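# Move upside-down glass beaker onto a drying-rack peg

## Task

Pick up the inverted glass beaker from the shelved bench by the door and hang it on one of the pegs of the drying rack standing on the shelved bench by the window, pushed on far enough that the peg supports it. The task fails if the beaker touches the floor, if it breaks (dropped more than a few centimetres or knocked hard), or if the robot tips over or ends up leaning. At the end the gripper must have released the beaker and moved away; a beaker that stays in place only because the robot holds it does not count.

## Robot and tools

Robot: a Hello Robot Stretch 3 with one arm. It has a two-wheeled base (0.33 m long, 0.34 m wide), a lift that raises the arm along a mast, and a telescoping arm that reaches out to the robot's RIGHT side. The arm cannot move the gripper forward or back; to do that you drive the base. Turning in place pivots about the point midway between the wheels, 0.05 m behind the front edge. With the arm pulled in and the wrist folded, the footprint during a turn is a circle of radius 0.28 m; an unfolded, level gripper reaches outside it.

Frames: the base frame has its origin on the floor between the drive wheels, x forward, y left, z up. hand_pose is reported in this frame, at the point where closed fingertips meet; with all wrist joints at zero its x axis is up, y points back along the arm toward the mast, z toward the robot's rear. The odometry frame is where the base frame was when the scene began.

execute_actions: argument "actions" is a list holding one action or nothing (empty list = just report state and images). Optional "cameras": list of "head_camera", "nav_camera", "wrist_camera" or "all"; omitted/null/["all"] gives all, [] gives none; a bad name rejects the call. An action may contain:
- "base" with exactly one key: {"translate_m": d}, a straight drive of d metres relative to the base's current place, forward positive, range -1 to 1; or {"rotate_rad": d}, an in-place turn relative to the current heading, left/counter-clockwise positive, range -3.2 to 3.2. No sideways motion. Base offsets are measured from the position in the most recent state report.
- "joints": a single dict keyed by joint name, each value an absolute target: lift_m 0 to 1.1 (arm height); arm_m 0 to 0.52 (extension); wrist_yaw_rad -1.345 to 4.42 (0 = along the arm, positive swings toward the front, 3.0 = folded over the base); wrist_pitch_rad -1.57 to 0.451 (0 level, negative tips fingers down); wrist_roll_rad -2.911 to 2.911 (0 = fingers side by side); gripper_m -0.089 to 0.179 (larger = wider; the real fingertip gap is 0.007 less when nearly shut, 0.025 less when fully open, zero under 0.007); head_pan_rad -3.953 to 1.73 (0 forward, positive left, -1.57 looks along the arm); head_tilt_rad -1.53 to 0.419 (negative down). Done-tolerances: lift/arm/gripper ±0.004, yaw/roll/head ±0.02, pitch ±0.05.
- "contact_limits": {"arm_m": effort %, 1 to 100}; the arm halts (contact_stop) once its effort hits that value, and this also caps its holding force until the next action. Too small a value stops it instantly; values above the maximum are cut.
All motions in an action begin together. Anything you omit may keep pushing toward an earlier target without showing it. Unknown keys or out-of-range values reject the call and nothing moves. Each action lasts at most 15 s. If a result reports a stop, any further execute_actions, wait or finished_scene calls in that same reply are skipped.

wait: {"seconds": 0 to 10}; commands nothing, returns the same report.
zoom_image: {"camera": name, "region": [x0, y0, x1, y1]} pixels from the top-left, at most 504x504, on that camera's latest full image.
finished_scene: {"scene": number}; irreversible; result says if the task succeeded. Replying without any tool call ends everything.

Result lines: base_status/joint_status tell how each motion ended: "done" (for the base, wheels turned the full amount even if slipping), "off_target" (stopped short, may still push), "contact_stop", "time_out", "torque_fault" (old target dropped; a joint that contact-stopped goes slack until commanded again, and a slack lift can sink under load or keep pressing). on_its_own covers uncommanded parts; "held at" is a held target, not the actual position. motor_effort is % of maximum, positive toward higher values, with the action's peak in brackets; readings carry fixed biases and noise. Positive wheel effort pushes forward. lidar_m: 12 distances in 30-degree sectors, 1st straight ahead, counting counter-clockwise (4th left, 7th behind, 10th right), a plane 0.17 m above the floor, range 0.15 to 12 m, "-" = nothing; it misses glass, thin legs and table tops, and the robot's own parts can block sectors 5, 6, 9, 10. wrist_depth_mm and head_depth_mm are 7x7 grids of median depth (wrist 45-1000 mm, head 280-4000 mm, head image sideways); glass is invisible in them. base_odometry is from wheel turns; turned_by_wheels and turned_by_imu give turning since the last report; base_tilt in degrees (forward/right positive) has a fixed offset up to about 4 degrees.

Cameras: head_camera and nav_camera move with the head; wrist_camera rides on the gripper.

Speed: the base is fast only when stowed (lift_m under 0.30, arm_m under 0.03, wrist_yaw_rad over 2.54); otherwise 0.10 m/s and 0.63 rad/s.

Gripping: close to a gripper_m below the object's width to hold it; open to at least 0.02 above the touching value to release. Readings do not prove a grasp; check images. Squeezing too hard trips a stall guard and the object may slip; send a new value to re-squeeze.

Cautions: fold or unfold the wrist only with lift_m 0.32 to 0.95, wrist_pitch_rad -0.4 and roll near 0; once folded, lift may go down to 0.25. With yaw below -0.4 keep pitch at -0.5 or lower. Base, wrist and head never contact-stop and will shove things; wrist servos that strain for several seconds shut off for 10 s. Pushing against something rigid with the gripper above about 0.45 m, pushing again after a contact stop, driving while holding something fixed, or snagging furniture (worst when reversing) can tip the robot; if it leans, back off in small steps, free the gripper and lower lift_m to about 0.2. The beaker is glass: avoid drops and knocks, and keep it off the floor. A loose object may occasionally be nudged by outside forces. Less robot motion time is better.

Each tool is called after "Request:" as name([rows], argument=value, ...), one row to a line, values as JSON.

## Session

Request:
execute_actions(actions=[])

Scene clock: 0.00 s.
base_odometry: x=+0.000 y=+0.000 heading=+0.000 (m, m, rad; odometry frame)
turned_by_wheels: +0.000 (rad since the last result)
turned_by_imu: +0.000 (rad since the last result)
base_tilt: forward=+3.0 right=-0.9 (deg)
lidar_m: 1.79 1.81 1.42 1.44 2.16 1.90 1.96 1.38 1.26 1.26 1.56 1.48
head_depth_mm: 2023 2024 2041 2022 2038 1481 1584 / 2090 2117 2103 2104 2116 1485 2061 / 2096 2221 2202 2184 2208 1558 2153 / 2113 2276 2296 2286 2290 1671 2217 / 2106 2383 2349 2342 2369 1788 2307 / 2142 2484 2475 2480 2490 2462 2310 / 2146 2583 2580 2599 2620 2620 2094
base_status: not commanded
joint_positions: lift_m=+0.561 arm_m=+0.001 wrist_yaw_rad=+3.114 wrist_pitch_rad=-0.339 wrist_roll_rad=+0.013 gripper_m=+0.037 head_pan_rad=-0.018 head_tilt_rad=-0.016
joint_status: not commanded
motor_effort: left_wheel=-1 right_wheel=-1 lift_m=+21 arm_m=-1 wrist_yaw_rad=+0 wrist_pitch_rad=+6 wrist_roll_rad=+0 gripper_m=+1 head_pan_rad=+0 head_tilt_rad=+3 (%)
hand_pose: x=-0.0147 y=+0.0881 z=+0.5916 quat_wxyz=(+0.130, +0.703, +0.109, +0.691) (m; base frame)
wrist_depth_mm: - - - - - - - / - - - - - - - / - - - - - - - / - - - - - - - / - - - - - - - / 924 921 953 927 - 898 921 / 771 778 750 770 758 774 772
pictures: head_camera (sideways: a quarter turn clockwise sets it upright), nav_camera (sideways: a quarter turn counterclockwise sets it upright), wrist_camera
Images, in order (width x height): head_camera 896x504, nav_camera 672x504, wrist_camera 644x364.

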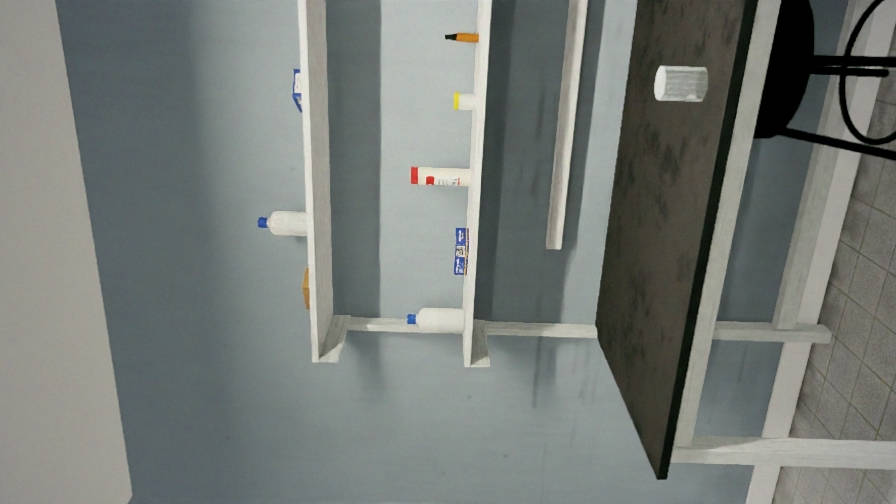

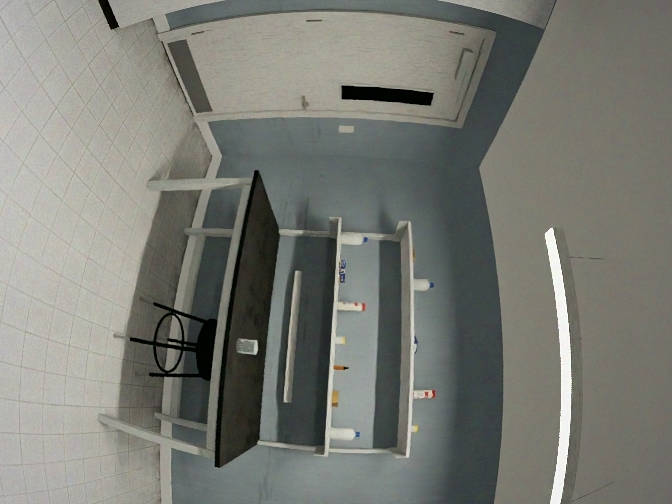

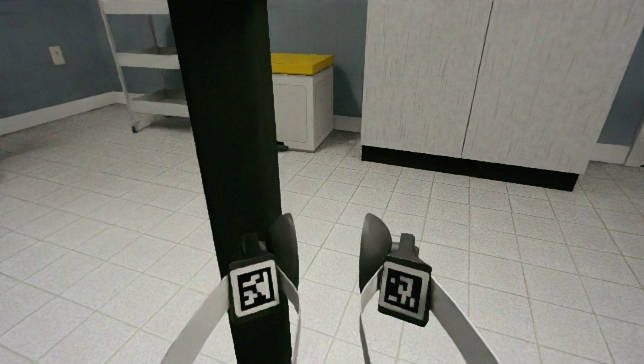

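Request:
execute_actions([
  {"base": {"translate_m": 0.9}, "joints": {"lift_m": 0.87, "wrist_pitch_rad": -0.4, "wrist_yaw_rad": 0.0, "gripper_m": 0.13, "head_pan_rad": -3.45, "head_tilt_rad": -0.2}},
], cameras=["head_camera", "nav_camera"])

Scene clock: 17.97 s.
base_odometry: x=+0.900 y=+0.000 heading=+0.000 (m, m, rad; odometry frame)
turned_by_wheels: +0.000 (rad since the last result)
turned_by_imu: +0.007 (rad since the last result)
base_tilt: forward=+3.1 right=-0.9 (deg)
lidar_m: 1.27 0.96 1.53 1.14 1.37 2.64 2.86 1.73 1.58 1.60 0.89 0.74
head_depth_mm: 2976 3100 3182 3240 3300 2388 1907 / 3000 3120 3151 3286 3355 2335 1847 / 3015 3084 3193 3342 3364 2348 1772 / 3030 3115 2696 3333 3375 2335 1751 / 3097 3190 2703 3412 3409 2299 1782 / 3108 3196 3268 3414 3350 2293 1754 / 3196 3239 3349 3495 3146 2281 1749
base_status: done
joint_positions: lift_m=+0.870 arm_m=+0.001 wrist_yaw_rad=+0.001 wrist_pitch_rad=-0.415 wrist_roll_rad=+0.013 gripper_m=+0.130 head_pan_rad=-3.443 head_tilt_rad=-0.198
joint_status: all done
motor_effort: left_wheel=-1(5) right_wheel=+0(3) lift_m=+25(26) arm_m=-1(1) wrist_yaw_rad=-2(3) wrist_pitch_rad=+6(7) wrist_roll_rad=+0(0) gripper_m=+0(87) head_pan_rad=-5(64) head_tilt_rad=-1(23) (%)
hand_pose: x=-0.0212 y=-0.3703 z=+0.8831 quat_wxyz=(+0.688, +0.145, -0.696, -0.146) (m; base frame)
wrist_depth_mm: - - - - - - - / - - - - - - - / 595 636 - - - - - / 501 716 - - - - - / - - - - - - - / - - - - - - - / - - - - - - -
pictures: head_camera (sideways: a quarter turn clockwise sets it upright), nav_camera (sideways: a quarter turn counterclockwise sets it upright)
Images, in order (width x height): head_camera 896x504, nav_camera 672x504.

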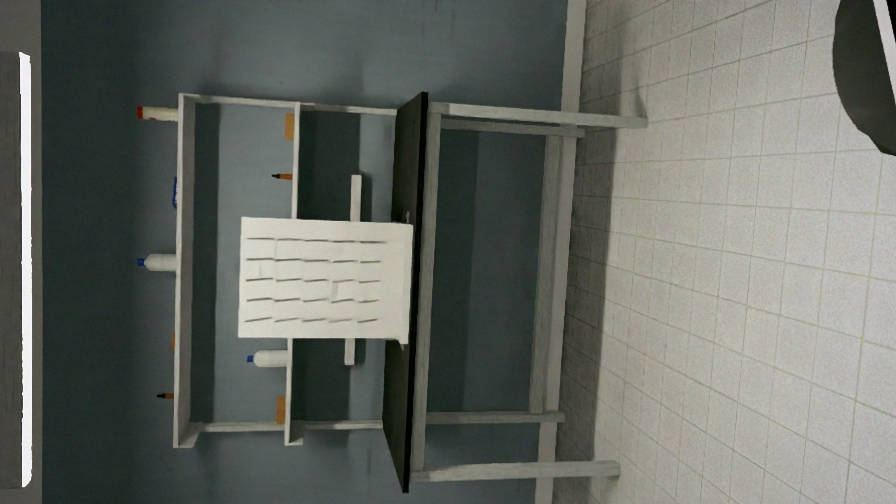

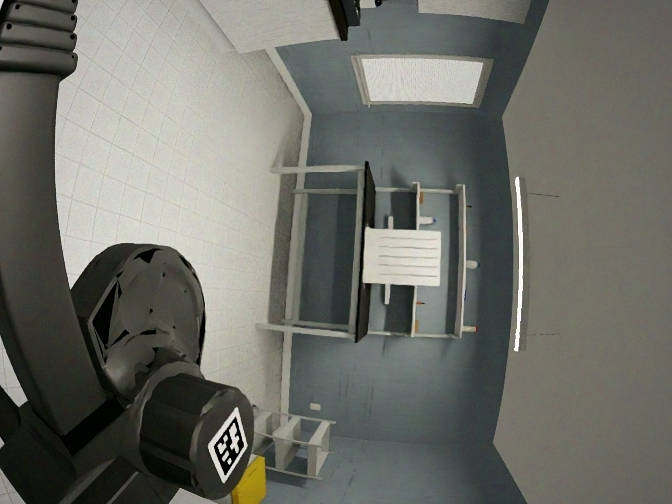

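Request:
zoom_image(camera="head_camera", region=[230, 200, 440, 360])

Region (230, 200, 440, 360) of head_camera's 896x504 image, scaled by 2.400, with more detail than that image has; it fills the top 384 rows of this view, and the rest is white.

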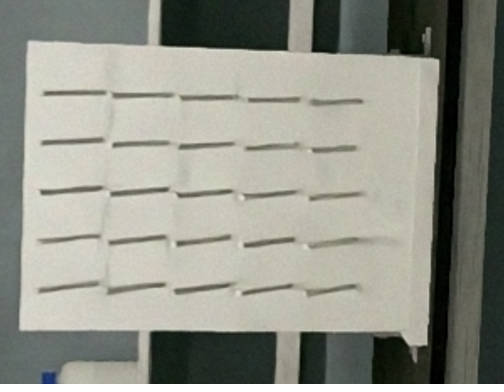

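Request:
execute_actions([
  {"base": {"rotate_rad": 1.095}, "joints": {"lift_m": 0.85, "wrist_pitch_rad": -0.55, "arm_m": 0.24, "head_pan_rad": -1.57, "head_tilt_rad": -0.65}},
], cameras=["head_camera", "wrist_camera"])

Scene clock: 22.17 s.
base_odometry: x=+0.900 y=+0.000 heading=+1.095 (m, m, rad; odometry frame)
turned_by_wheels: +1.095 (rad since the last result)
turned_by_imu: +1.083 (rad since the last result)
base_tilt: forward=+3.0 right=-0.8 (deg)
lidar_m: 1.53 1.14 1.42 2.64 3.31 1.70 1.59 1.61 0.89 0.74 1.28 0.96
head_depth_mm: 1188 1327 1179 - - 1408 1232 / 1192 1318 1167 - 1622 1447 1247 / 1174 1309 1158 - 1598 1403 1238 / 1176 1298 1155 906 1581 1406 1233 / 1164 1282 1145 873 1300 1429 1239 / 1159 1281 1140 872 1560 1430 1233 / 1151 1262 1138 867 1559 1425 1224
base_status: done
joint_positions: lift_m=+0.850 arm_m=+0.240 wrist_yaw_rad=+0.000 wrist_pitch_rad=-0.563 wrist_roll_rad=+0.013 gripper_m=+0.130 head_pan_rad=-1.577 head_tilt_rad=-0.642
joint_status: all done
motor_effort: left_wheel=-2(6) right_wheel=+1(4) lift_m=+16(21) arm_m=+7(4) wrist_yaw_rad=+0(1) wrist_pitch_rad=+5(5) wrist_roll_rad=+0(0) gripper_m=+0(0) head_pan_rad=+5(64) head_tilt_rad=-5(38) (%)
hand_pose: x=-0.0215 y=-0.5885 z=+0.8319 quat_wxyz=(+0.675, +0.195, -0.683, -0.198) (m; base frame)
wrist_depth_mm: 674 671 678 676 667 662 667 / 486 489 484 487 485 483 481 / 384 384 383 381 378 379 378 / 316 314 315 314 312 313 311 / 267 268 267 265 267 274 265 / 232 - 232 231 231 - 231 / 210 217 216 226 682 943 898
pictures: head_camera (sideways: a quarter turn clockwise sets it upright), wrist_camera
Images, in order (width x height): head_camera 896x504, wrist_camera 644x364.

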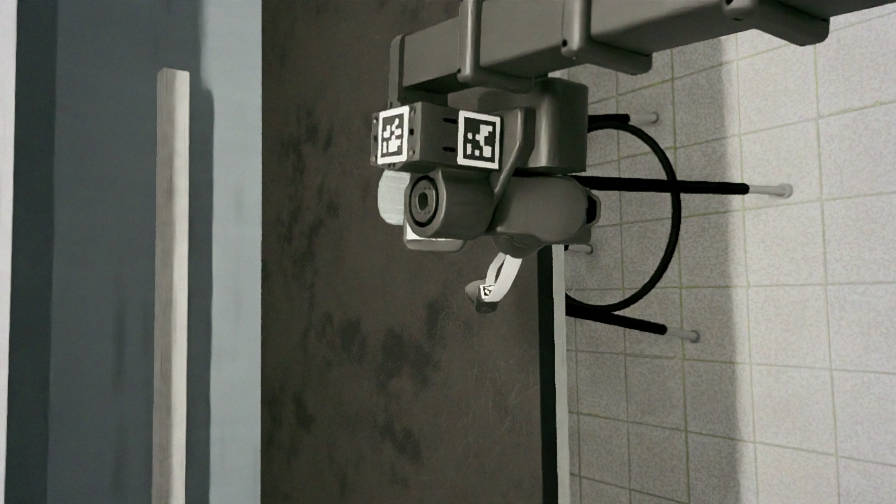

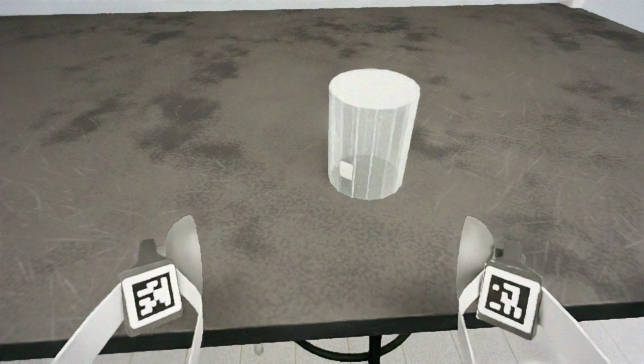

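Request:
execute_actions([
  {"base": {"translate_m": -0.035}, "joints": {"lift_m": 0.832, "arm_m": 0.382}, "contact_limits": {"arm_m": 20}},
], cameras=["wrist_camera"])

Scene clock: 25.23 s.
base_odometry: x=+0.884 y=-0.031 heading=+1.095 (m, m, rad; odometry frame)
turned_by_wheels: +0.000 (rad since the last result)
turned_by_imu: +0.000 (rad since the last result)
base_tilt: forward=+3.1 right=-0.8 (deg)
lidar_m: 1.56 1.17 1.47 3.25 3.32 1.66 1.55 1.57 0.87 0.73 1.29 0.98
head_depth_mm: 1192 1323 1176 922 - - 1222 / 1193 1322 1283 - 1528 1461 1246 / 1183 1302 1279 824 1103 1387 1241 / 1182 1295 1209 846 1595 1434 1232 / 1168 1293 1148 871 1288 1437 1230 / 1159 1284 1138 869 1569 1412 1221 / 1155 1274 1134 866 1575 1421 1230
base_status: done
joint_positions: lift_m=+0.832 arm_m=+0.382 wrist_yaw_rad=+0.000 wrist_pitch_rad=-0.563 wrist_roll_rad=+0.013 gripper_m=+0.130 head_pan_rad=-1.577 head_tilt_rad=-0.642
joint_status: all done
motor_effort: left_wheel=-2(6) right_wheel=+1(4) lift_m=+17(16) arm_m=+6(6) wrist_yaw_rad=+0(0) wrist_pitch_rad=+5(5) wrist_roll_rad=+1(0) gripper_m=+0(0) head_pan_rad=+5(4) head_tilt_rad=-4(5) (%)
contact_limits: arm_m 20 (drawing in: default 34, maximum 55; extending or still: default 46, maximum 75)
hand_pose: x=-0.0215 y=-0.7303 z=+0.8138 quat_wxyz=(+0.675, +0.195, -0.683, -0.198) (m; base frame)
wrist_depth_mm: 615 616 607 602 594 607 605 / 447 443 443 444 439 440 432 / 348 350 345 346 345 345 344 / 286 285 286 286 286 285 283 / 243 243 244 243 242 248 241 / 212 - 211 210 209 - 210 / 191 182 187 186 186 181 185
pictures: wrist_camera
Images, in order (width x height): wrist_camera 644x364.

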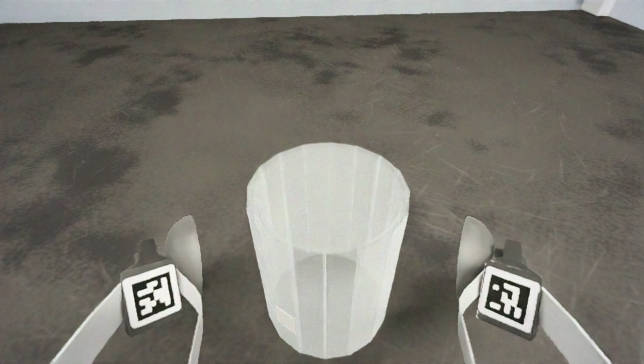

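Request:
execute_actions([
  {"joints": {"gripper_m": 0.036}},
], cameras=["wrist_camera"])

Request:
execute_actions([
  {"joints": {"lift_m": 0.857}},
], cameras=["wrist_camera"])

Scene clock: 27.23 s.
base_odometry: x=+0.884 y=-0.031 heading=+1.095 (m, m, rad; odometry frame)
turned_by_wheels: +0.000 (rad since the last result)
turned_by_imu: +0.000 (rad since the last result)
base_tilt: forward=+3.1 right=-0.9 (deg)
lidar_m: 1.56 1.17 1.47 3.24 3.31 1.66 1.55 1.57 0.87 0.73 1.29 0.99
head_depth_mm: 1196 1330 1174 925 - - 1224 / 1193 1314 1279 - 1526 1446 1242 / 1188 1310 1275 828 1099 1375 1241 / 1180 1301 1210 874 1592 1424 1235 / 1175 1291 1147 875 1287 1431 1240 / 1158 1281 1140 869 1579 1428 1228 / 1153 1279 1131 864 1570 1428 1231
base_status: not commanded
joint_positions: lift_m=+0.832 arm_m=+0.382 wrist_yaw_rad=+0.000 wrist_pitch_rad=-0.568 wrist_roll_rad=+0.013 gripper_m=+0.037 head_pan_rad=-1.577 head_tilt_rad=-0.642
joint_status: all done
motor_effort: left_wheel=-1(2) right_wheel=+0(1) lift_m=+17(15) arm_m=+6(6) wrist_yaw_rad=+0(0) wrist_pitch_rad=+7(7) wrist_roll_rad=+0(0) gripper_m=-17(95) head_pan_rad=+4(4) head_tilt_rad=-5(5) (%)
hand_pose: x=-0.0215 y=-0.7297 z=+0.8129 quat_wxyz=(+0.675, +0.197, -0.683, -0.200) (m; base frame)
wrist_depth_mm: 604 605 599 601 597 583 587 / 440 440 436 435 434 432 428 / 346 346 343 341 340 343 341 / 286 284 283 284 283 282 280 / 240 241 247 240 248 240 239 / 210 210 - 209 207 208 209 / 186 185 185 184 185 184 184
pictures: wrist_camera
Images, in order (width x height): wrist_camera 644x364.

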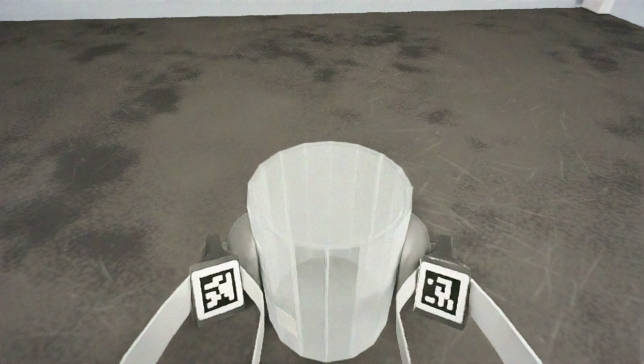

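Scene clock: 28.23 s.
base_odometry: x=+0.884 y=-0.031 heading=+1.095 (m, m, rad; odometry frame)
turned_by_wheels: +0.000 (rad since the last result)
turned_by_imu: +0.000 (rad since the last result)
base_tilt: forward=+3.0 right=-0.9 (deg)
lidar_m: 1.56 1.17 1.47 3.24 3.32 1.66 1.55 1.57 0.87 0.73 1.28 0.99
head_depth_mm: 1204 1328 1227 - - 1469 1236 / 1186 1317 1321 840 1468 1446 1238 / 1192 1314 - 825 1105 1385 1237 / 1178 1305 1203 845 1579 1438 1238 / 1170 1297 1152 871 1287 1425 1228 / 1161 1288 1143 868 1558 1426 1228 / 1159 1270 1132 867 1558 1431 1231
base_status: not commanded
joint_positions: lift_m=+0.857 arm_m=+0.382 wrist_yaw_rad=+0.000 wrist_pitch_rad=-0.572 wrist_roll_rad=+0.013 gripper_m=+0.037 head_pan_rad=-1.577 head_tilt_rad=-0.642
joint_status: all done
motor_effort: left_wheel=-2(2) right_wheel=+1(0) lift_m=+26(26) arm_m=+6(6) wrist_yaw_rad=+0(0) wrist_pitch_rad=+9(9) wrist_roll_rad=+0(0) gripper_m=-17(16) head_pan_rad=+4(4) head_tilt_rad=-5(4) (%)
hand_pose: x=-0.0215 y=-0.7289 z=+0.8363 quat_wxyz=(+0.674, +0.199, -0.682, -0.201) (m; base frame)
wrist_depth_mm: 635 645 663 672 659 662 644 / 488 488 488 482 480 482 469 / 385 385 383 385 382 382 380 / 320 316 317 317 317 313 315 / 271 271 279 271 278 271 268 / 236 235 - 234 231 234 233 / 208 209 208 207 208 207 207
pictures: wrist_camera
Images, in order (width x height): wrist_camera 644x364.

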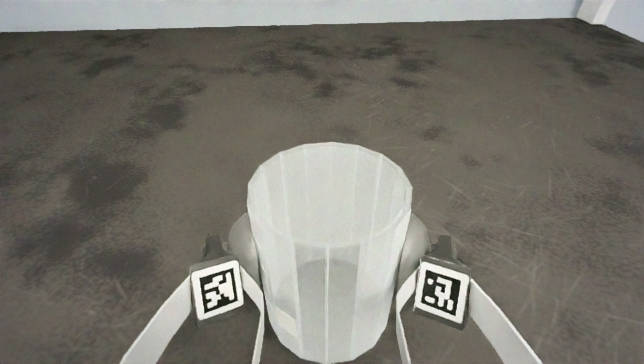

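Request:
execute_actions([
  {"base": {"rotate_rad": -1.305}, "joints": {"lift_m": 0.87, "arm_m": 0.0, "wrist_pitch_rad": -0.38, "head_pan_rad": -3.14, "head_tilt_rad": -0.3}},
], cameras=["head_camera", "wrist_camera"])

Scene clock: 33.57 s.
base_odometry: x=+0.884 y=-0.031 heading=-0.210 (m, m, rad; odometry frame)
turned_by_wheels: -1.305 (rad since the last result)
turned_by_imu: -1.292 (rad since the last result)
base_tilt: forward=+3.0 right=-1.0 (deg)
lidar_m: 0.90 0.99 1.59 1.17 1.25 2.03 2.84 1.91 1.56 1.55 0.87 0.73
head_depth_mm: 2858 2938 3089 3263 2745 1995 1688 / 2844 3014 3079 3326 2716 1985 1681 / 2894 2565 2642 3376 2670 1988 1672 / 3006 2637 2822 3452 2673 1967 1572 / 3020 3258 3367 3560 2655 1981 1565 / 3173 3334 3443 3587 2625 1958 1555 / 3199 3447 3556 3722 2627 1945 1556
base_status: done
joint_positions: lift_m=+0.870 arm_m=+0.001 wrist_yaw_rad=+0.000 wrist_pitch_rad=-0.412 wrist_roll_rad=+0.013 gripper_m=+0.037 head_pan_rad=-3.133 head_tilt_rad=-0.310
joint_status: all done
motor_effort: left_wheel=+2(6) right_wheel=-4(7) lift_m=+26(26) arm_m=-6(8) wrist_yaw_rad=+0(1) wrist_pitch_rad=+13(14) wrist_roll_rad=+0(0) gripper_m=-18(17) head_pan_rad=-5(65) head_tilt_rad=+6(39) (%)
hand_pose: x=-0.0216 y=-0.3710 z=+0.8836 quat_wxyz=(+0.688, +0.144, -0.696, -0.146) (m; base frame)
wrist_depth_mm: - - - - - - - / - - - - - - - / - - - - - - - / - - - - - - - / - - - - - - - / - - - - - - - / - - - - - - -
pictures: head_camera (sideways: a quarter turn clockwise sets it upright), wrist_camera
Images, in order (width x height): head_camera 896x504, wrist_camera 644x364.

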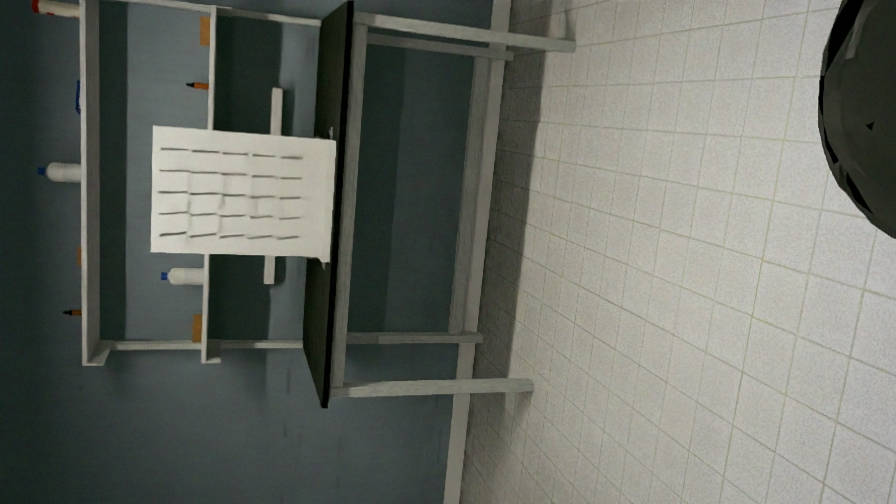

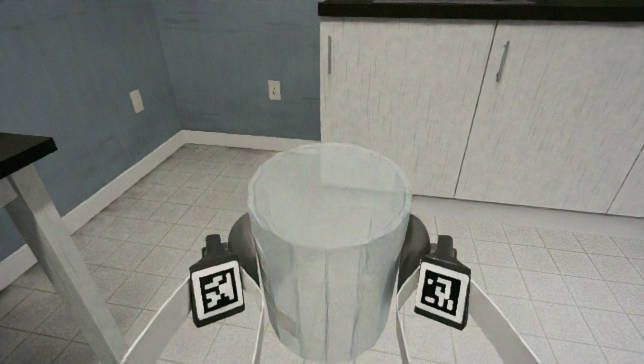

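Request:
execute_actions([
  {"base": {"translate_m": -0.55}, "joints": {"lift_m": 0.29, "wrist_yaw_rad": 2.62}},
], cameras=["head_camera", "wrist_camera"])

Scene clock: 40.80 s.
base_odometry: x=+0.346 y=+0.084 heading=-0.210 (m, m, rad; odometry frame)
turned_by_wheels: +0.000 (rad since the last result)
turned_by_imu: -0.005 (rad since the last result)
base_tilt: forward=+3.1 right=-0.8 (deg)
lidar_m: 1.26 1.44 1.23 1.22 1.34 2.12 2.72 2.31 1.47 1.46 1.61 1.27
head_depth_mm: 2387 2481 2606 2799 2743 2006 1586 / 2415 2239 2197 2845 2747 2000 1584 / 2496 2050 2076 2887 2703 1983 1577 / 2512 2102 2131 2936 2717 1971 1583 / 2561 2710 2821 3008 2617 1969 1568 / 2599 2746 2849 3057 2547 1960 1560 / 2676 2813 3013 3154 2629 1962 1538
base_status: done
joint_positions: lift_m=+0.290 arm_m=+0.001 wrist_yaw_rad=+2.619 wrist_pitch_rad=-0.412 wrist_roll_rad=+0.013 gripper_m=+0.037 head_pan_rad=-3.133 head_tilt_rad=-0.308
joint_status: all done
motor_effort: left_wheel=+1(10) right_wheel=-3(10) lift_m=+17(22) arm_m=-6(6) wrist_yaw_rad=+1(0) wrist_pitch_rad=+13(13) wrist_roll_rad=+0(0) gripper_m=-18(17) head_pan_rad=-4(5) head_tilt_rad=+5(7) (%)
hand_pose: x=+0.0911 y=+0.0493 z=+0.3044 quat_wxyz=(+0.318, +0.710, -0.041, +0.627) (m; base frame)
wrist_depth_mm: 966 - - - - - - / - - - - - - - / - - - - - - - / 777 778 768 784 767 761 772 / 624 630 658 625 641 623 634 / 536 528 - 523 520 520 521 / - 463 465 447 448 451 447
pictures: head_camera (sideways: a quarter turn clockwise sets it upright), wrist_camera
Images, in order (width x height): head_camera 896x504, wrist_camera 644x364.

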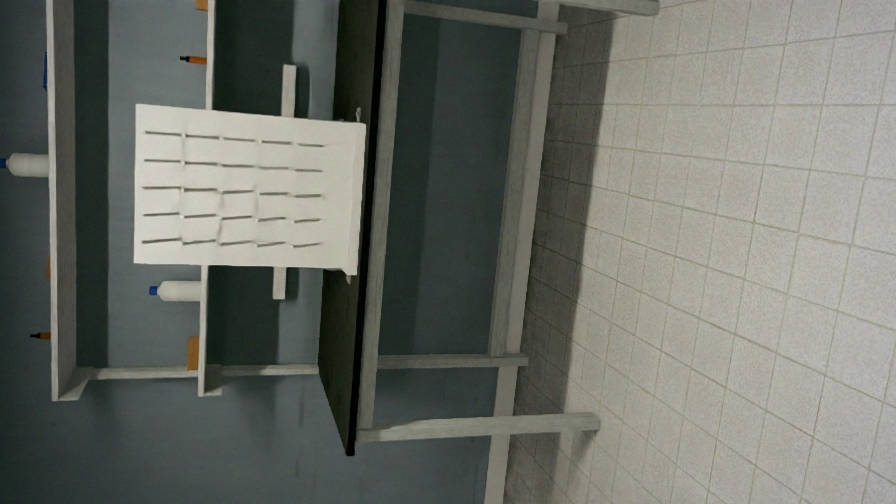

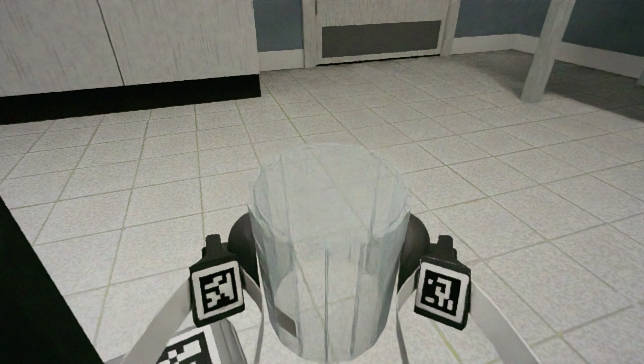

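Request:
execute_actions([
  {"base": {"translate_m": -1.0}},
], cameras=["head_camera", "wrist_camera"])

Scene clock: 46.17 s.
base_odometry: x=-0.632 y=+0.292 heading=-0.210 (m, m, rad; odometry frame)
turned_by_wheels: +0.000 (rad since the last result)
turned_by_imu: -0.009 (rad since the last result)
base_tilt: forward=+3.0 right=-0.9 (deg)
lidar_m: 2.48 1.72 1.41 1.42 1.54 1.23 1.75 1.39 1.92 1.30 1.43 2.16
head_depth_mm: 1062 1097 1651 1200 1926 1940 1585 / 1076 1095 1159 1185 1981 1935 1592 / 1089 1121 1179 1219 2007 1960 1578 / 1111 1120 1202 1240 2027 1981 1564 / 1672 1588 1845 1251 2098 1971 1562 / 1712 1799 1886 1353 2106 1963 1551 / 1730 1794 1922 1341 2205 1947 1545
base_status: done
joint_positions: lift_m=+0.290 arm_m=+0.001 wrist_yaw_rad=+2.619 wrist_pitch_rad=-0.412 wrist_roll_rad=+0.013 gripper_m=+0.037 head_pan_rad=-3.133 head_tilt_rad=-0.308
joint_status: not commanded
motor_effort: left_wheel=+2(7) right_wheel=-3(9) lift_m=+17(16) arm_m=-6(6) wrist_yaw_rad=+1(0) wrist_pitch_rad=+13(13) wrist_roll_rad=+0(0) gripper_m=-16(17) head_pan_rad=-5(4) head_tilt_rad=+6(6) (%)
hand_pose: x=+0.0911 y=+0.0493 z=+0.3044 quat_wxyz=(+0.318, +0.710, -0.041, +0.627) (m; base frame)
wrist_depth_mm: - - - - - - - / - - - - - - - / - - - - - - - / 776 792 786 774 785 776 775 / 634 627 652 632 645 626 628 / 534 528 - 521 519 521 521 / - 465 464 454 454 450 452
pictures: head_camera (sideways: a quarter turn clockwise sets it upright), wrist_camera
Images, in order (width x height): head_camera 896x504, wrist_camera 644x364.

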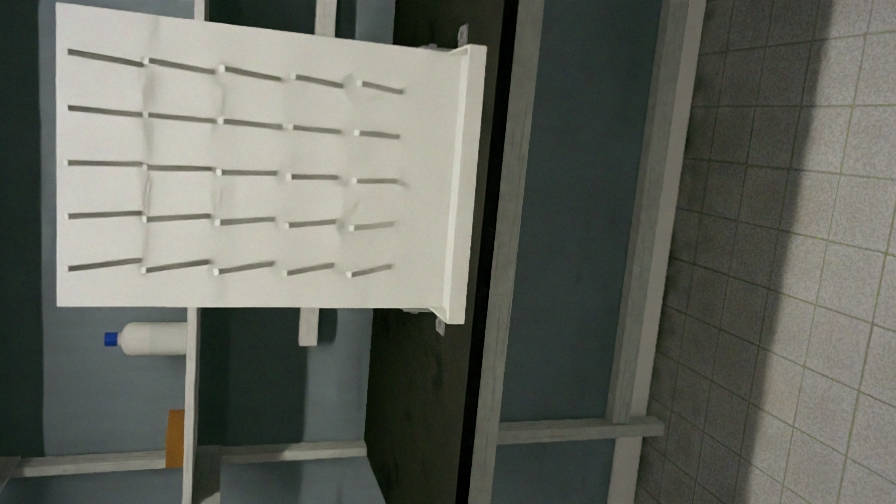

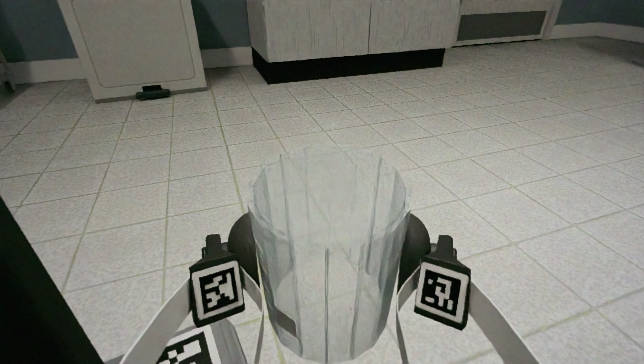

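Request:
execute_actions([
  {"base": {"translate_m": -0.32}, "joints": {"lift_m": 0.67, "wrist_yaw_rad": 0.0}},
], cameras=["wrist_camera"])

Request:
execute_actions([
  {"base": {"rotate_rad": -1.74}, "joints": {"lift_m": 1.02, "wrist_pitch_rad": 0.14, "arm_m": 0.15, "head_pan_rad": -1.57, "head_tilt_rad": -0.25}},
], cameras=["head_camera", "wrist_camera"])

Scene clock: 52.63 s.
base_odometry: x=-0.945 y=+0.359 heading=-0.210 (m, m, rad; odometry frame)
turned_by_wheels: +0.000 (rad since the last result)
turned_by_imu: -0.003 (rad since the last result)
base_tilt: forward=+3.1 right=-0.8 (deg)
lidar_m: 2.68 1.77 1.47 1.45 0.99 1.02 1.44 1.11 1.87 1.30 1.37 2.13
head_depth_mm: 766 805 841 890 824 1671 1606 / 776 815 853 904 839 1702 1577 / 783 823 869 918 853 1746 1563 / 795 838 884 934 868 1780 1569 / 813 865 911 962 887 1811 1551 / 1414 1487 1578 1246 911 1831 1566 / 1445 1484 1591 1246 939 1822 1544
base_status: done
joint_positions: lift_m=+0.670 arm_m=+0.001 wrist_yaw_rad=+0.001 wrist_pitch_rad=-0.411 wrist_roll_rad=+0.013 gripper_m=+0.037 head_pan_rad=-3.133 head_tilt_rad=-0.308
joint_status: all done
motor_effort: left_wheel=+1(8) right_wheel=-2(11) lift_m=+26(28) arm_m=-6(6) wrist_yaw_rad=+0(3) wrist_pitch_rad=+12(13) wrist_roll_rad=+0(0) gripper_m=-16(17) head_pan_rad=-4(5) head_tilt_rad=+5(5) (%)
hand_pose: x=-0.0214 y=-0.3710 z=+0.6838 quat_wxyz=(+0.688, +0.144, -0.696, -0.145) (m; base frame)
wrist_depth_mm: - - 940 - - - - / - - - - - - - / - - - - - - - / - - - - - - - / - - - - - - - / - - - - - - - / 863 864 832 838 828 846 852
pictures: wrist_camera
Images, in order (width x height): wrist_camera 644x364.

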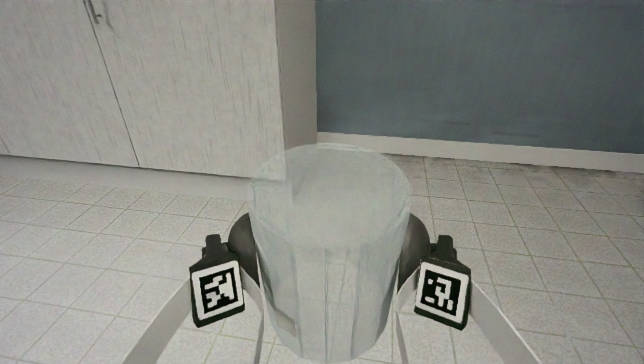

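Scene clock: 56.63 s.
base_odometry: x=-0.945 y=+0.359 heading=-1.950 (m, m, rad; odometry frame)
turned_by_wheels: -1.740 (rad since the last result)
turned_by_imu: -1.722 (rad since the last result)
base_tilt: forward=+3.1 right=-0.9 (deg)
lidar_m: 1.39 1.30 1.74 2.47 2.06 1.56 1.45 1.47 0.99 1.43 1.13 1.11
head_depth_mm: 1348 1399 1463 1524 - - 1630 / 815 843 1440 1208 - - 1650 / 805 829 861 896 - - 1640 / 799 820 866 893 832 1703 1644 / 799 822 858 901 835 1705 1622 / 798 819 859 902 835 1698 1646 / 795 825 871 912 832 1691 1629
base_status: done
joint_positions: lift_m=+1.020 arm_m=+0.150 wrist_yaw_rad=+0.000 wrist_pitch_rad=+0.104 wrist_roll_rad=+0.013 gripper_m=+0.037 head_pan_rad=-1.577 head_tilt_rad=-0.260
joint_status: all done
motor_effort: left_wheel=+1(6) right_wheel=-3(7) lift_m=+26(28) arm_m=+6(7) wrist_yaw_rad=+0(0) wrist_pitch_rad=+14(17) wrist_roll_rad=+0(0) gripper_m=-17(17) head_pan_rad=+4(63) head_tilt_rad=+7(15) (%)
hand_pose: x=-0.0214 y=-0.5520 z=+1.1610 quat_wxyz=(+0.702, -0.036, -0.710, +0.037) (m; base frame)
wrist_depth_mm: - 510 515 515 519 - - / - 514 521 515 527 - - / - 517 519 517 525 - - / - 523 524 527 532 - - / - 528 531 530 529 - - / 792 531 - 531 536 798 - / 567 531 540 525 531 561 564
pictures: head_camera (sideways: a quarter turn clockwise sets it upright), wrist_camera
Images, in order (width x height): head_camera 896x504, wrist_camera 644x364.

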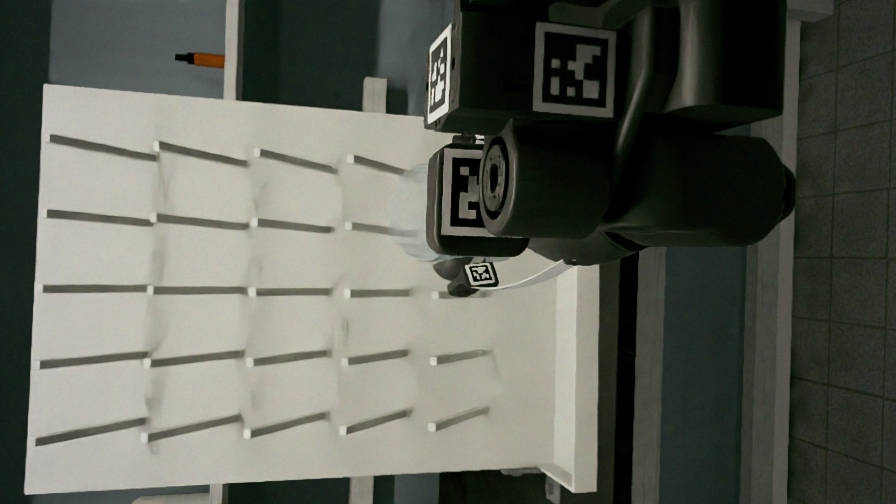

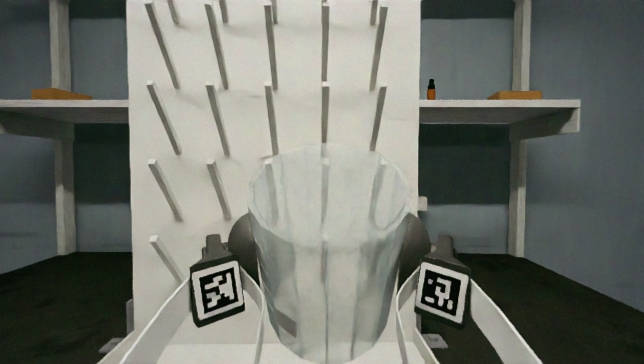

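Request:
execute_actions([
  {"base": {"translate_m": 0.006}, "joints": {"arm_m": 0.36, "lift_m": 1.003}, "contact_limits": {"arm_m": 20}},
], cameras=["head_camera", "wrist_camera"])

Scene clock: 60.40 s.
base_odometry: x=-0.947 y=+0.353 heading=-1.950 (m, m, rad; odometry frame)
turned_by_wheels: +0.000 (rad since the last result)
turned_by_imu: +0.000 (rad since the last result)
base_tilt: forward=+3.1 right=-0.9 (deg)
lidar_m: 1.39 1.29 1.74 2.47 2.07 1.56 1.46 1.47 1.00 1.43 1.12 1.11
head_depth_mm: 1353 1390 1476 1516 825 1696 1650 / 812 837 889 - 842 1717 1644 / 800 823 870 - 815 1698 1646 / 798 822 861 907 837 1701 1633 / 800 820 859 903 833 1709 1638 / 797 823 856 900 831 1699 1614 / 792 833 869 1133 828 1685 1629
base_status: done
joint_positions: lift_m=+1.003 arm_m=+0.360 wrist_yaw_rad=+0.000 wrist_pitch_rad=+0.104 wrist_roll_rad=+0.013 gripper_m=+0.037 head_pan_rad=-1.577 head_tilt_rad=-0.260
joint_status: all done
motor_effort: left_wheel=+1(6) right_wheel=-3(4) lift_m=+17(23) arm_m=+6(7) wrist_yaw_rad=+0(0) wrist_pitch_rad=+14(14) wrist_roll_rad=+0(0) gripper_m=-17(16) head_pan_rad=+5(4) head_tilt_rad=+7(7) (%)
contact_limits: arm_m 20 (drawing in: default 34, maximum 55; extending or still: default 46, maximum 75)
hand_pose: x=-0.0214 y=-0.7619 z=+1.1446 quat_wxyz=(+0.702, -0.036, -0.710, +0.037) (m; base frame)
wrist_depth_mm: 310 315 316 320 321 903 886 / 311 317 317 322 321 604 675 / 312 316 322 318 326 902 868 / 318 320 324 325 328 925 894 / 322 322 326 329 330 927 901 / 321 325 - 328 330 754 826 / 322 326 332 333 335 499 528
pictures: head_camera (sideways: a quarter turn clockwise sets it upright), wrist_camera
Images, in order (width x height): head_camera 896x504, wrist_camera 644x364.

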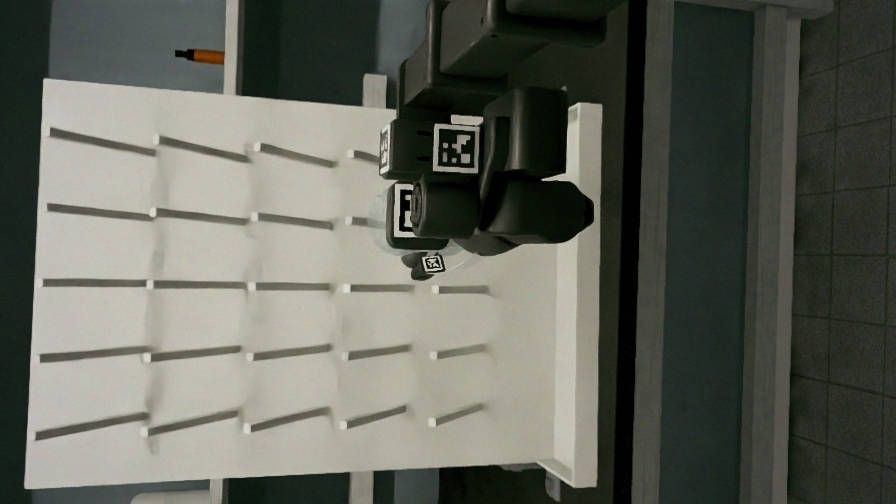

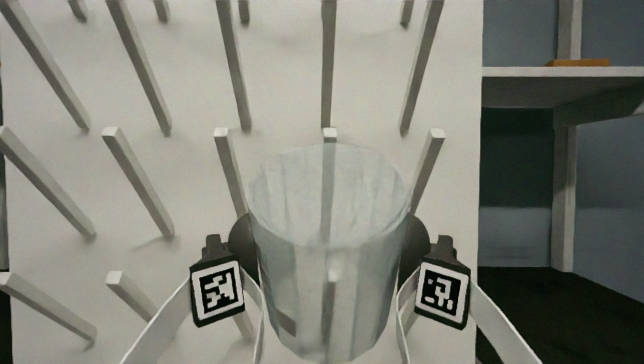

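Request:
execute_actions([
  {"joints": {"arm_m": 0.398, "lift_m": 0.985, "wrist_pitch_rad": 0.22}, "contact_limits": {"arm_m": 20}},
], cameras=["head_camera", "wrist_camera"])

Scene clock: 63.13 s.
base_odometry: x=-0.947 y=+0.353 heading=-1.950 (m, m, rad; odometry frame)
turned_by_wheels: +0.000 (rad since the last result)
turned_by_imu: +0.000 (rad since the last result)
base_tilt: forward=+3.0 right=-0.9 (deg)
lidar_m: 1.38 1.29 1.73 2.47 2.07 1.57 1.46 1.48 0.99 1.43 1.12 1.11
head_depth_mm: 1348 1399 1478 1512 - 1685 1642 / 809 839 886 1241 842 1702 1646 / 807 826 870 - 817 1681 1650 / 797 822 859 907 836 1715 1648 / 796 817 858 903 832 1712 1634 / 793 822 857 901 831 1716 1635 / 796 828 870 1136 831 1701 1624
base_status: not commanded
joint_positions: lift_m=+0.985 arm_m=+0.398 wrist_yaw_rad=+0.000 wrist_pitch_rad=+0.182 wrist_roll_rad=+0.013 gripper_m=+0.037 head_pan_rad=-1.577 head_tilt_rad=-0.260
joint_status: all done
motor_effort: left_wheel=+1(2) right_wheel=-3(3) lift_m=+17(16) arm_m=+6(8) wrist_yaw_rad=+0(0) wrist_pitch_rad=+15(16) wrist_roll_rad=+0(0) gripper_m=-16(17) head_pan_rad=+5(4) head_tilt_rad=+7(7) (%)
contact_limits: arm_m 20 (drawing in: default 34, maximum 55; extending or still: default 46, maximum 75)
hand_pose: x=-0.0214 y=-0.7989 z=+1.1467 quat_wxyz=(+0.700, -0.064, -0.708, +0.065) (m; base frame)
wrist_depth_mm: 290 292 294 294 299 882 902 / 290 290 291 294 296 576 830 / 286 292 291 294 294 677 769 / 286 286 289 291 294 891 881 / 286 285 287 290 290 877 885 / 284 285 - 286 290 847 881 / 280 282 285 288 289 570 602
pictures: head_camera (sideways: a quarter turn clockwise sets it upright), wrist_camera
Images, in order (width x height): head_camera 896x504, wrist_camera 644x364.

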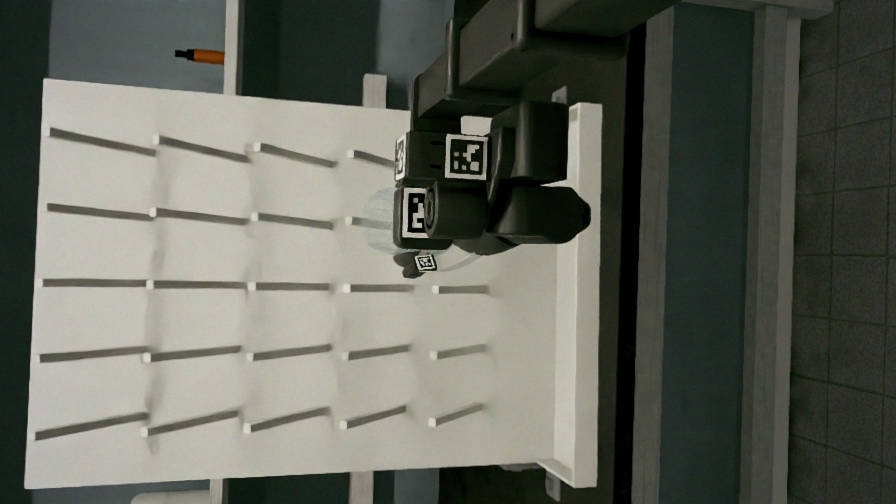

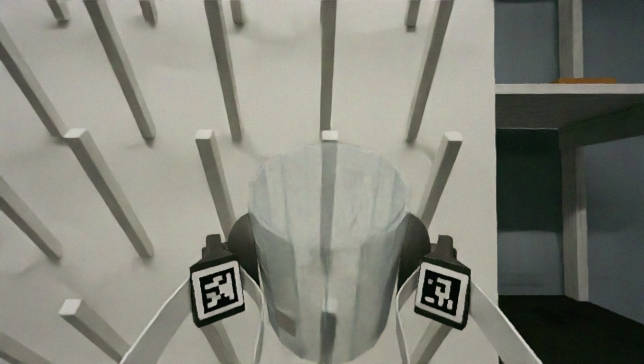

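Request:
execute_actions([
  {"joints": {"arm_m": 0.423, "lift_m": 0.953}, "contact_limits": {"arm_m": 20}},
], cameras=["head_camera", "wrist_camera"])

Scene clock: 64.97 s.
base_odometry: x=-0.947 y=+0.353 heading=-1.950 (m, m, rad; odometry frame)
turned_by_wheels: +0.000 (rad since the last result)
turned_by_imu: +0.000 (rad since the last result)
base_tilt: forward=+3.1 right=-0.8 (deg)
lidar_m: 1.38 1.29 1.74 2.47 2.07 1.57 1.46 1.48 0.99 1.43 1.12 1.11
head_depth_mm: 1349 1399 1480 1505 - 1708 1646 / 809 836 883 1508 821 1697 1638 / 804 823 863 896 815 1700 1639 / 803 823 857 898 834 1682 1651 / 799 818 858 909 833 1715 1647 / 797 824 861 901 830 1708 1638 / 795 830 865 1131 826 1691 1644
base_status: not commanded
joint_positions: lift_m=+0.953 arm_m=+0.423 wrist_yaw_rad=+0.000 wrist_pitch_rad=+0.183 wrist_roll_rad=+0.013 gripper_m=+0.037 head_pan_rad=-1.577 head_tilt_rad=-0.260
joint_status: all done
motor_effort: left_wheel=+1(2) right_wheel=-3(3) lift_m=+17(16) arm_m=+6(6) wrist_yaw_rad=+0(0) wrist_pitch_rad=+15(15) wrist_roll_rad=+1(0) gripper_m=-17(17) head_pan_rad=+4(4) head_tilt_rad=+7(7) (%)
contact_limits: arm_m 20 (drawing in: default 34, maximum 55; extending or still: default 46, maximum 75)
hand_pose: x=-0.0214 y=-0.8239 z=+1.1150 quat_wxyz=(+0.700, -0.064, -0.708, +0.065) (m; base frame)
wrist_depth_mm: 266 267 268 272 274 276 877 / 266 267 269 268 271 275 640 / 262 267 267 268 270 272 816 / 263 263 264 269 269 271 861 / 260 261 264 266 267 270 850 / 204 262 - 264 267 669 825 / 258 259 262 263 264 468 536
pictures: head_camera (sideways: a quarter turn clockwise sets it upright), wrist_camera
Images, in order (width x height): head_camera 896x504, wrist_camera 644x364.

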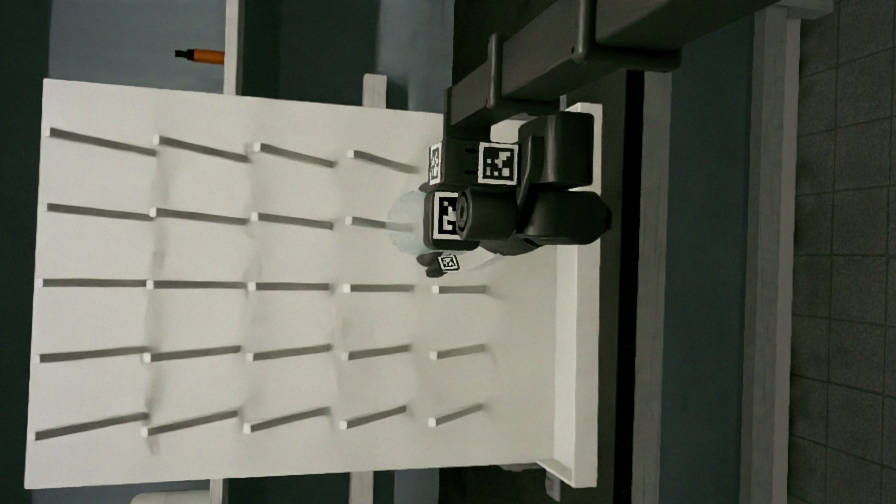

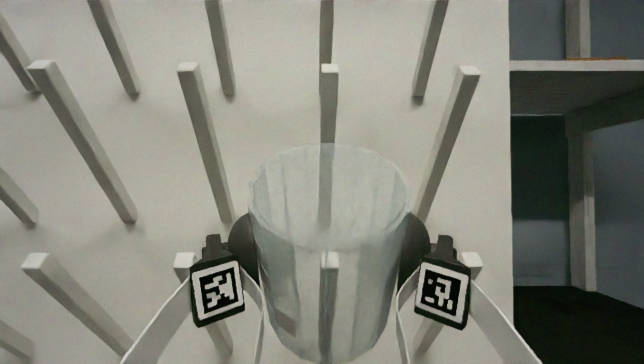

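Request:
execute_actions([
  {"joints": {"arm_m": 0.441, "lift_m": 0.917}, "contact_limits": {"arm_m": 20}},
], cameras=["head_camera", "wrist_camera"])

Scene clock: 66.67 s.
base_odometry: x=-0.947 y=+0.353 heading=-1.950 (m, m, rad; odometry frame)
turned_by_wheels: +0.000 (rad since the last result)
turned_by_imu: +0.000 (rad since the last result)
base_tilt: forward=+3.1 right=-0.9 (deg)
lidar_m: 1.38 1.29 1.74 2.47 2.07 1.56 1.46 1.48 0.99 1.44 1.11 1.11
head_depth_mm: 1349 1405 1466 1516 982 - 1627 / 812 835 880 1406 - 1703 1644 / 800 827 865 900 - 1694 1642 / 799 821 860 901 833 1706 1642 / 796 817 857 905 835 1709 1641 / 795 820 858 903 829 1701 1638 / 794 832 872 1138 826 1700 1622
base_status: not commanded
joint_positions: lift_m=+0.917 arm_m=+0.441 wrist_yaw_rad=+0.000 wrist_pitch_rad=+0.184 wrist_roll_rad=+0.013 gripper_m=+0.037 head_pan_rad=-1.577 head_tilt_rad=-0.260
joint_status: all done
motor_effort: left_wheel=+1(1) right_wheel=-2(3) lift_m=+17(16) arm_m=+6(5) wrist_yaw_rad=+0(0) wrist_pitch_rad=+14(15) wrist_roll_rad=+0(0) gripper_m=-17(16) head_pan_rad=+4(5) head_tilt_rad=+8(7) (%)
contact_limits: arm_m 20 (drawing in: default 34, maximum 55; extending or still: default 46, maximum 75)
hand_pose: x=-0.0214 y=-0.8419 z=+1.0791 quat_wxyz=(+0.700, -0.064, -0.708, +0.065) (m; base frame)
wrist_depth_mm: 248 250 252 253 255 257 832 / 246 249 252 251 254 258 687 / 246 249 249 250 254 256 813 / 246 245 248 250 251 254 831 / 244 245 246 248 250 252 835 / 241 243 - 249 248 250 700 / 242 242 245 246 247 251 454
pictures: head_camera (sideways: a quarter turn clockwise sets it upright), wrist_camera
Images, in order (width x height): head_camera 896x504, wrist_camera 644x364.

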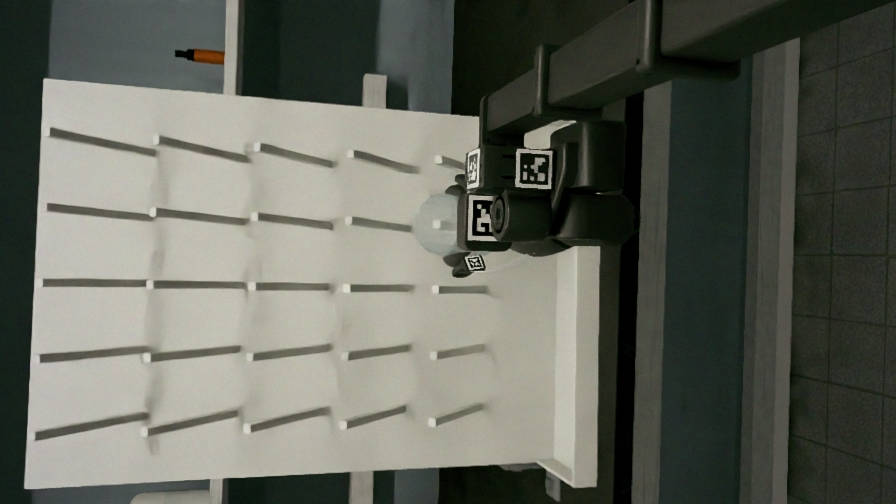

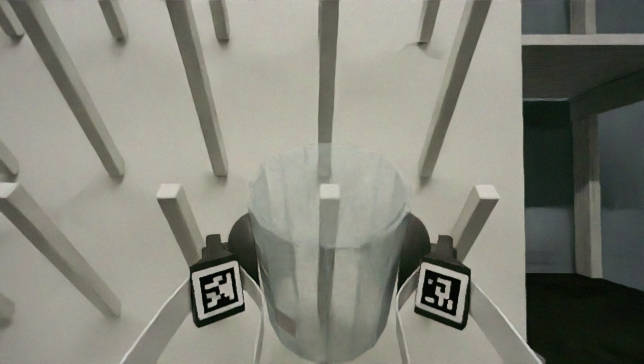

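Request:
execute_actions([
  {"joints": {"lift_m": 0.908}},
], cameras=["wrist_camera"])

Scene clock: 67.60 s.
base_odometry: x=-0.947 y=+0.353 heading=-1.950 (m, m, rad; odometry frame)
turned_by_wheels: +0.000 (rad since the last result)
turned_by_imu: +0.000 (rad since the last result)
base_tilt: forward=+3.0 right=-0.9 (deg)
lidar_m: 1.39 1.29 1.74 2.47 2.07 1.57 1.46 1.48 0.99 1.43 1.11 1.11
head_depth_mm: 1348 1394 1480 1522 983 - 1615 / 811 838 883 1303 - 1705 1638 / 804 826 867 898 - 1696 1650 / 801 820 861 897 836 1708 1635 / 795 818 858 904 829 1691 1637 / 795 822 858 902 832 1697 1630 / 794 831 871 1129 831 1715 1629
base_status: not commanded
joint_positions: lift_m=+0.908 arm_m=+0.441 wrist_yaw_rad=+0.000 wrist_pitch_rad=+0.184 wrist_roll_rad=+0.013 gripper_m=+0.037 head_pan_rad=-1.577 head_tilt_rad=-0.260
joint_status: all done
motor_effort: left_wheel=+1(2) right_wheel=-3(3) lift_m=+17(16) arm_m=+6(6) wrist_yaw_rad=+0(0) wrist_pitch_rad=+15(14) wrist_roll_rad=+0(0) gripper_m=-17(18) head_pan_rad=+5(4) head_tilt_rad=+7(6) (%)
hand_pose: x=-0.0214 y=-0.8419 z=+1.0701 quat_wxyz=(+0.700, -0.064, -0.708, +0.065) (m; base frame)
wrist_depth_mm: 247 249 252 254 256 258 826 / 248 249 250 252 255 254 673 / 247 247 247 253 252 257 834 / 244 247 248 249 253 254 826 / 205 245 246 249 250 253 845 / 242 244 - 247 248 251 671 / 241 242 243 246 247 250 433
pictures: wrist_camera
Images, in order (width x height): wrist_camera 644x364.

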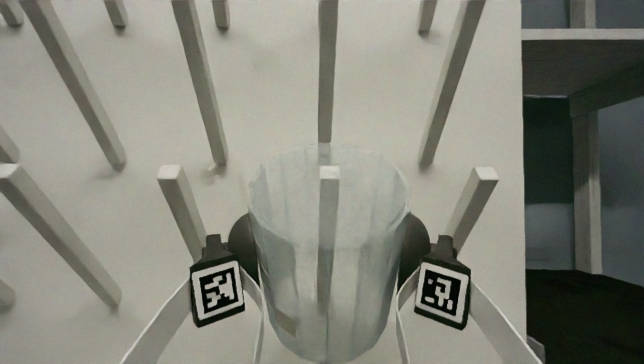

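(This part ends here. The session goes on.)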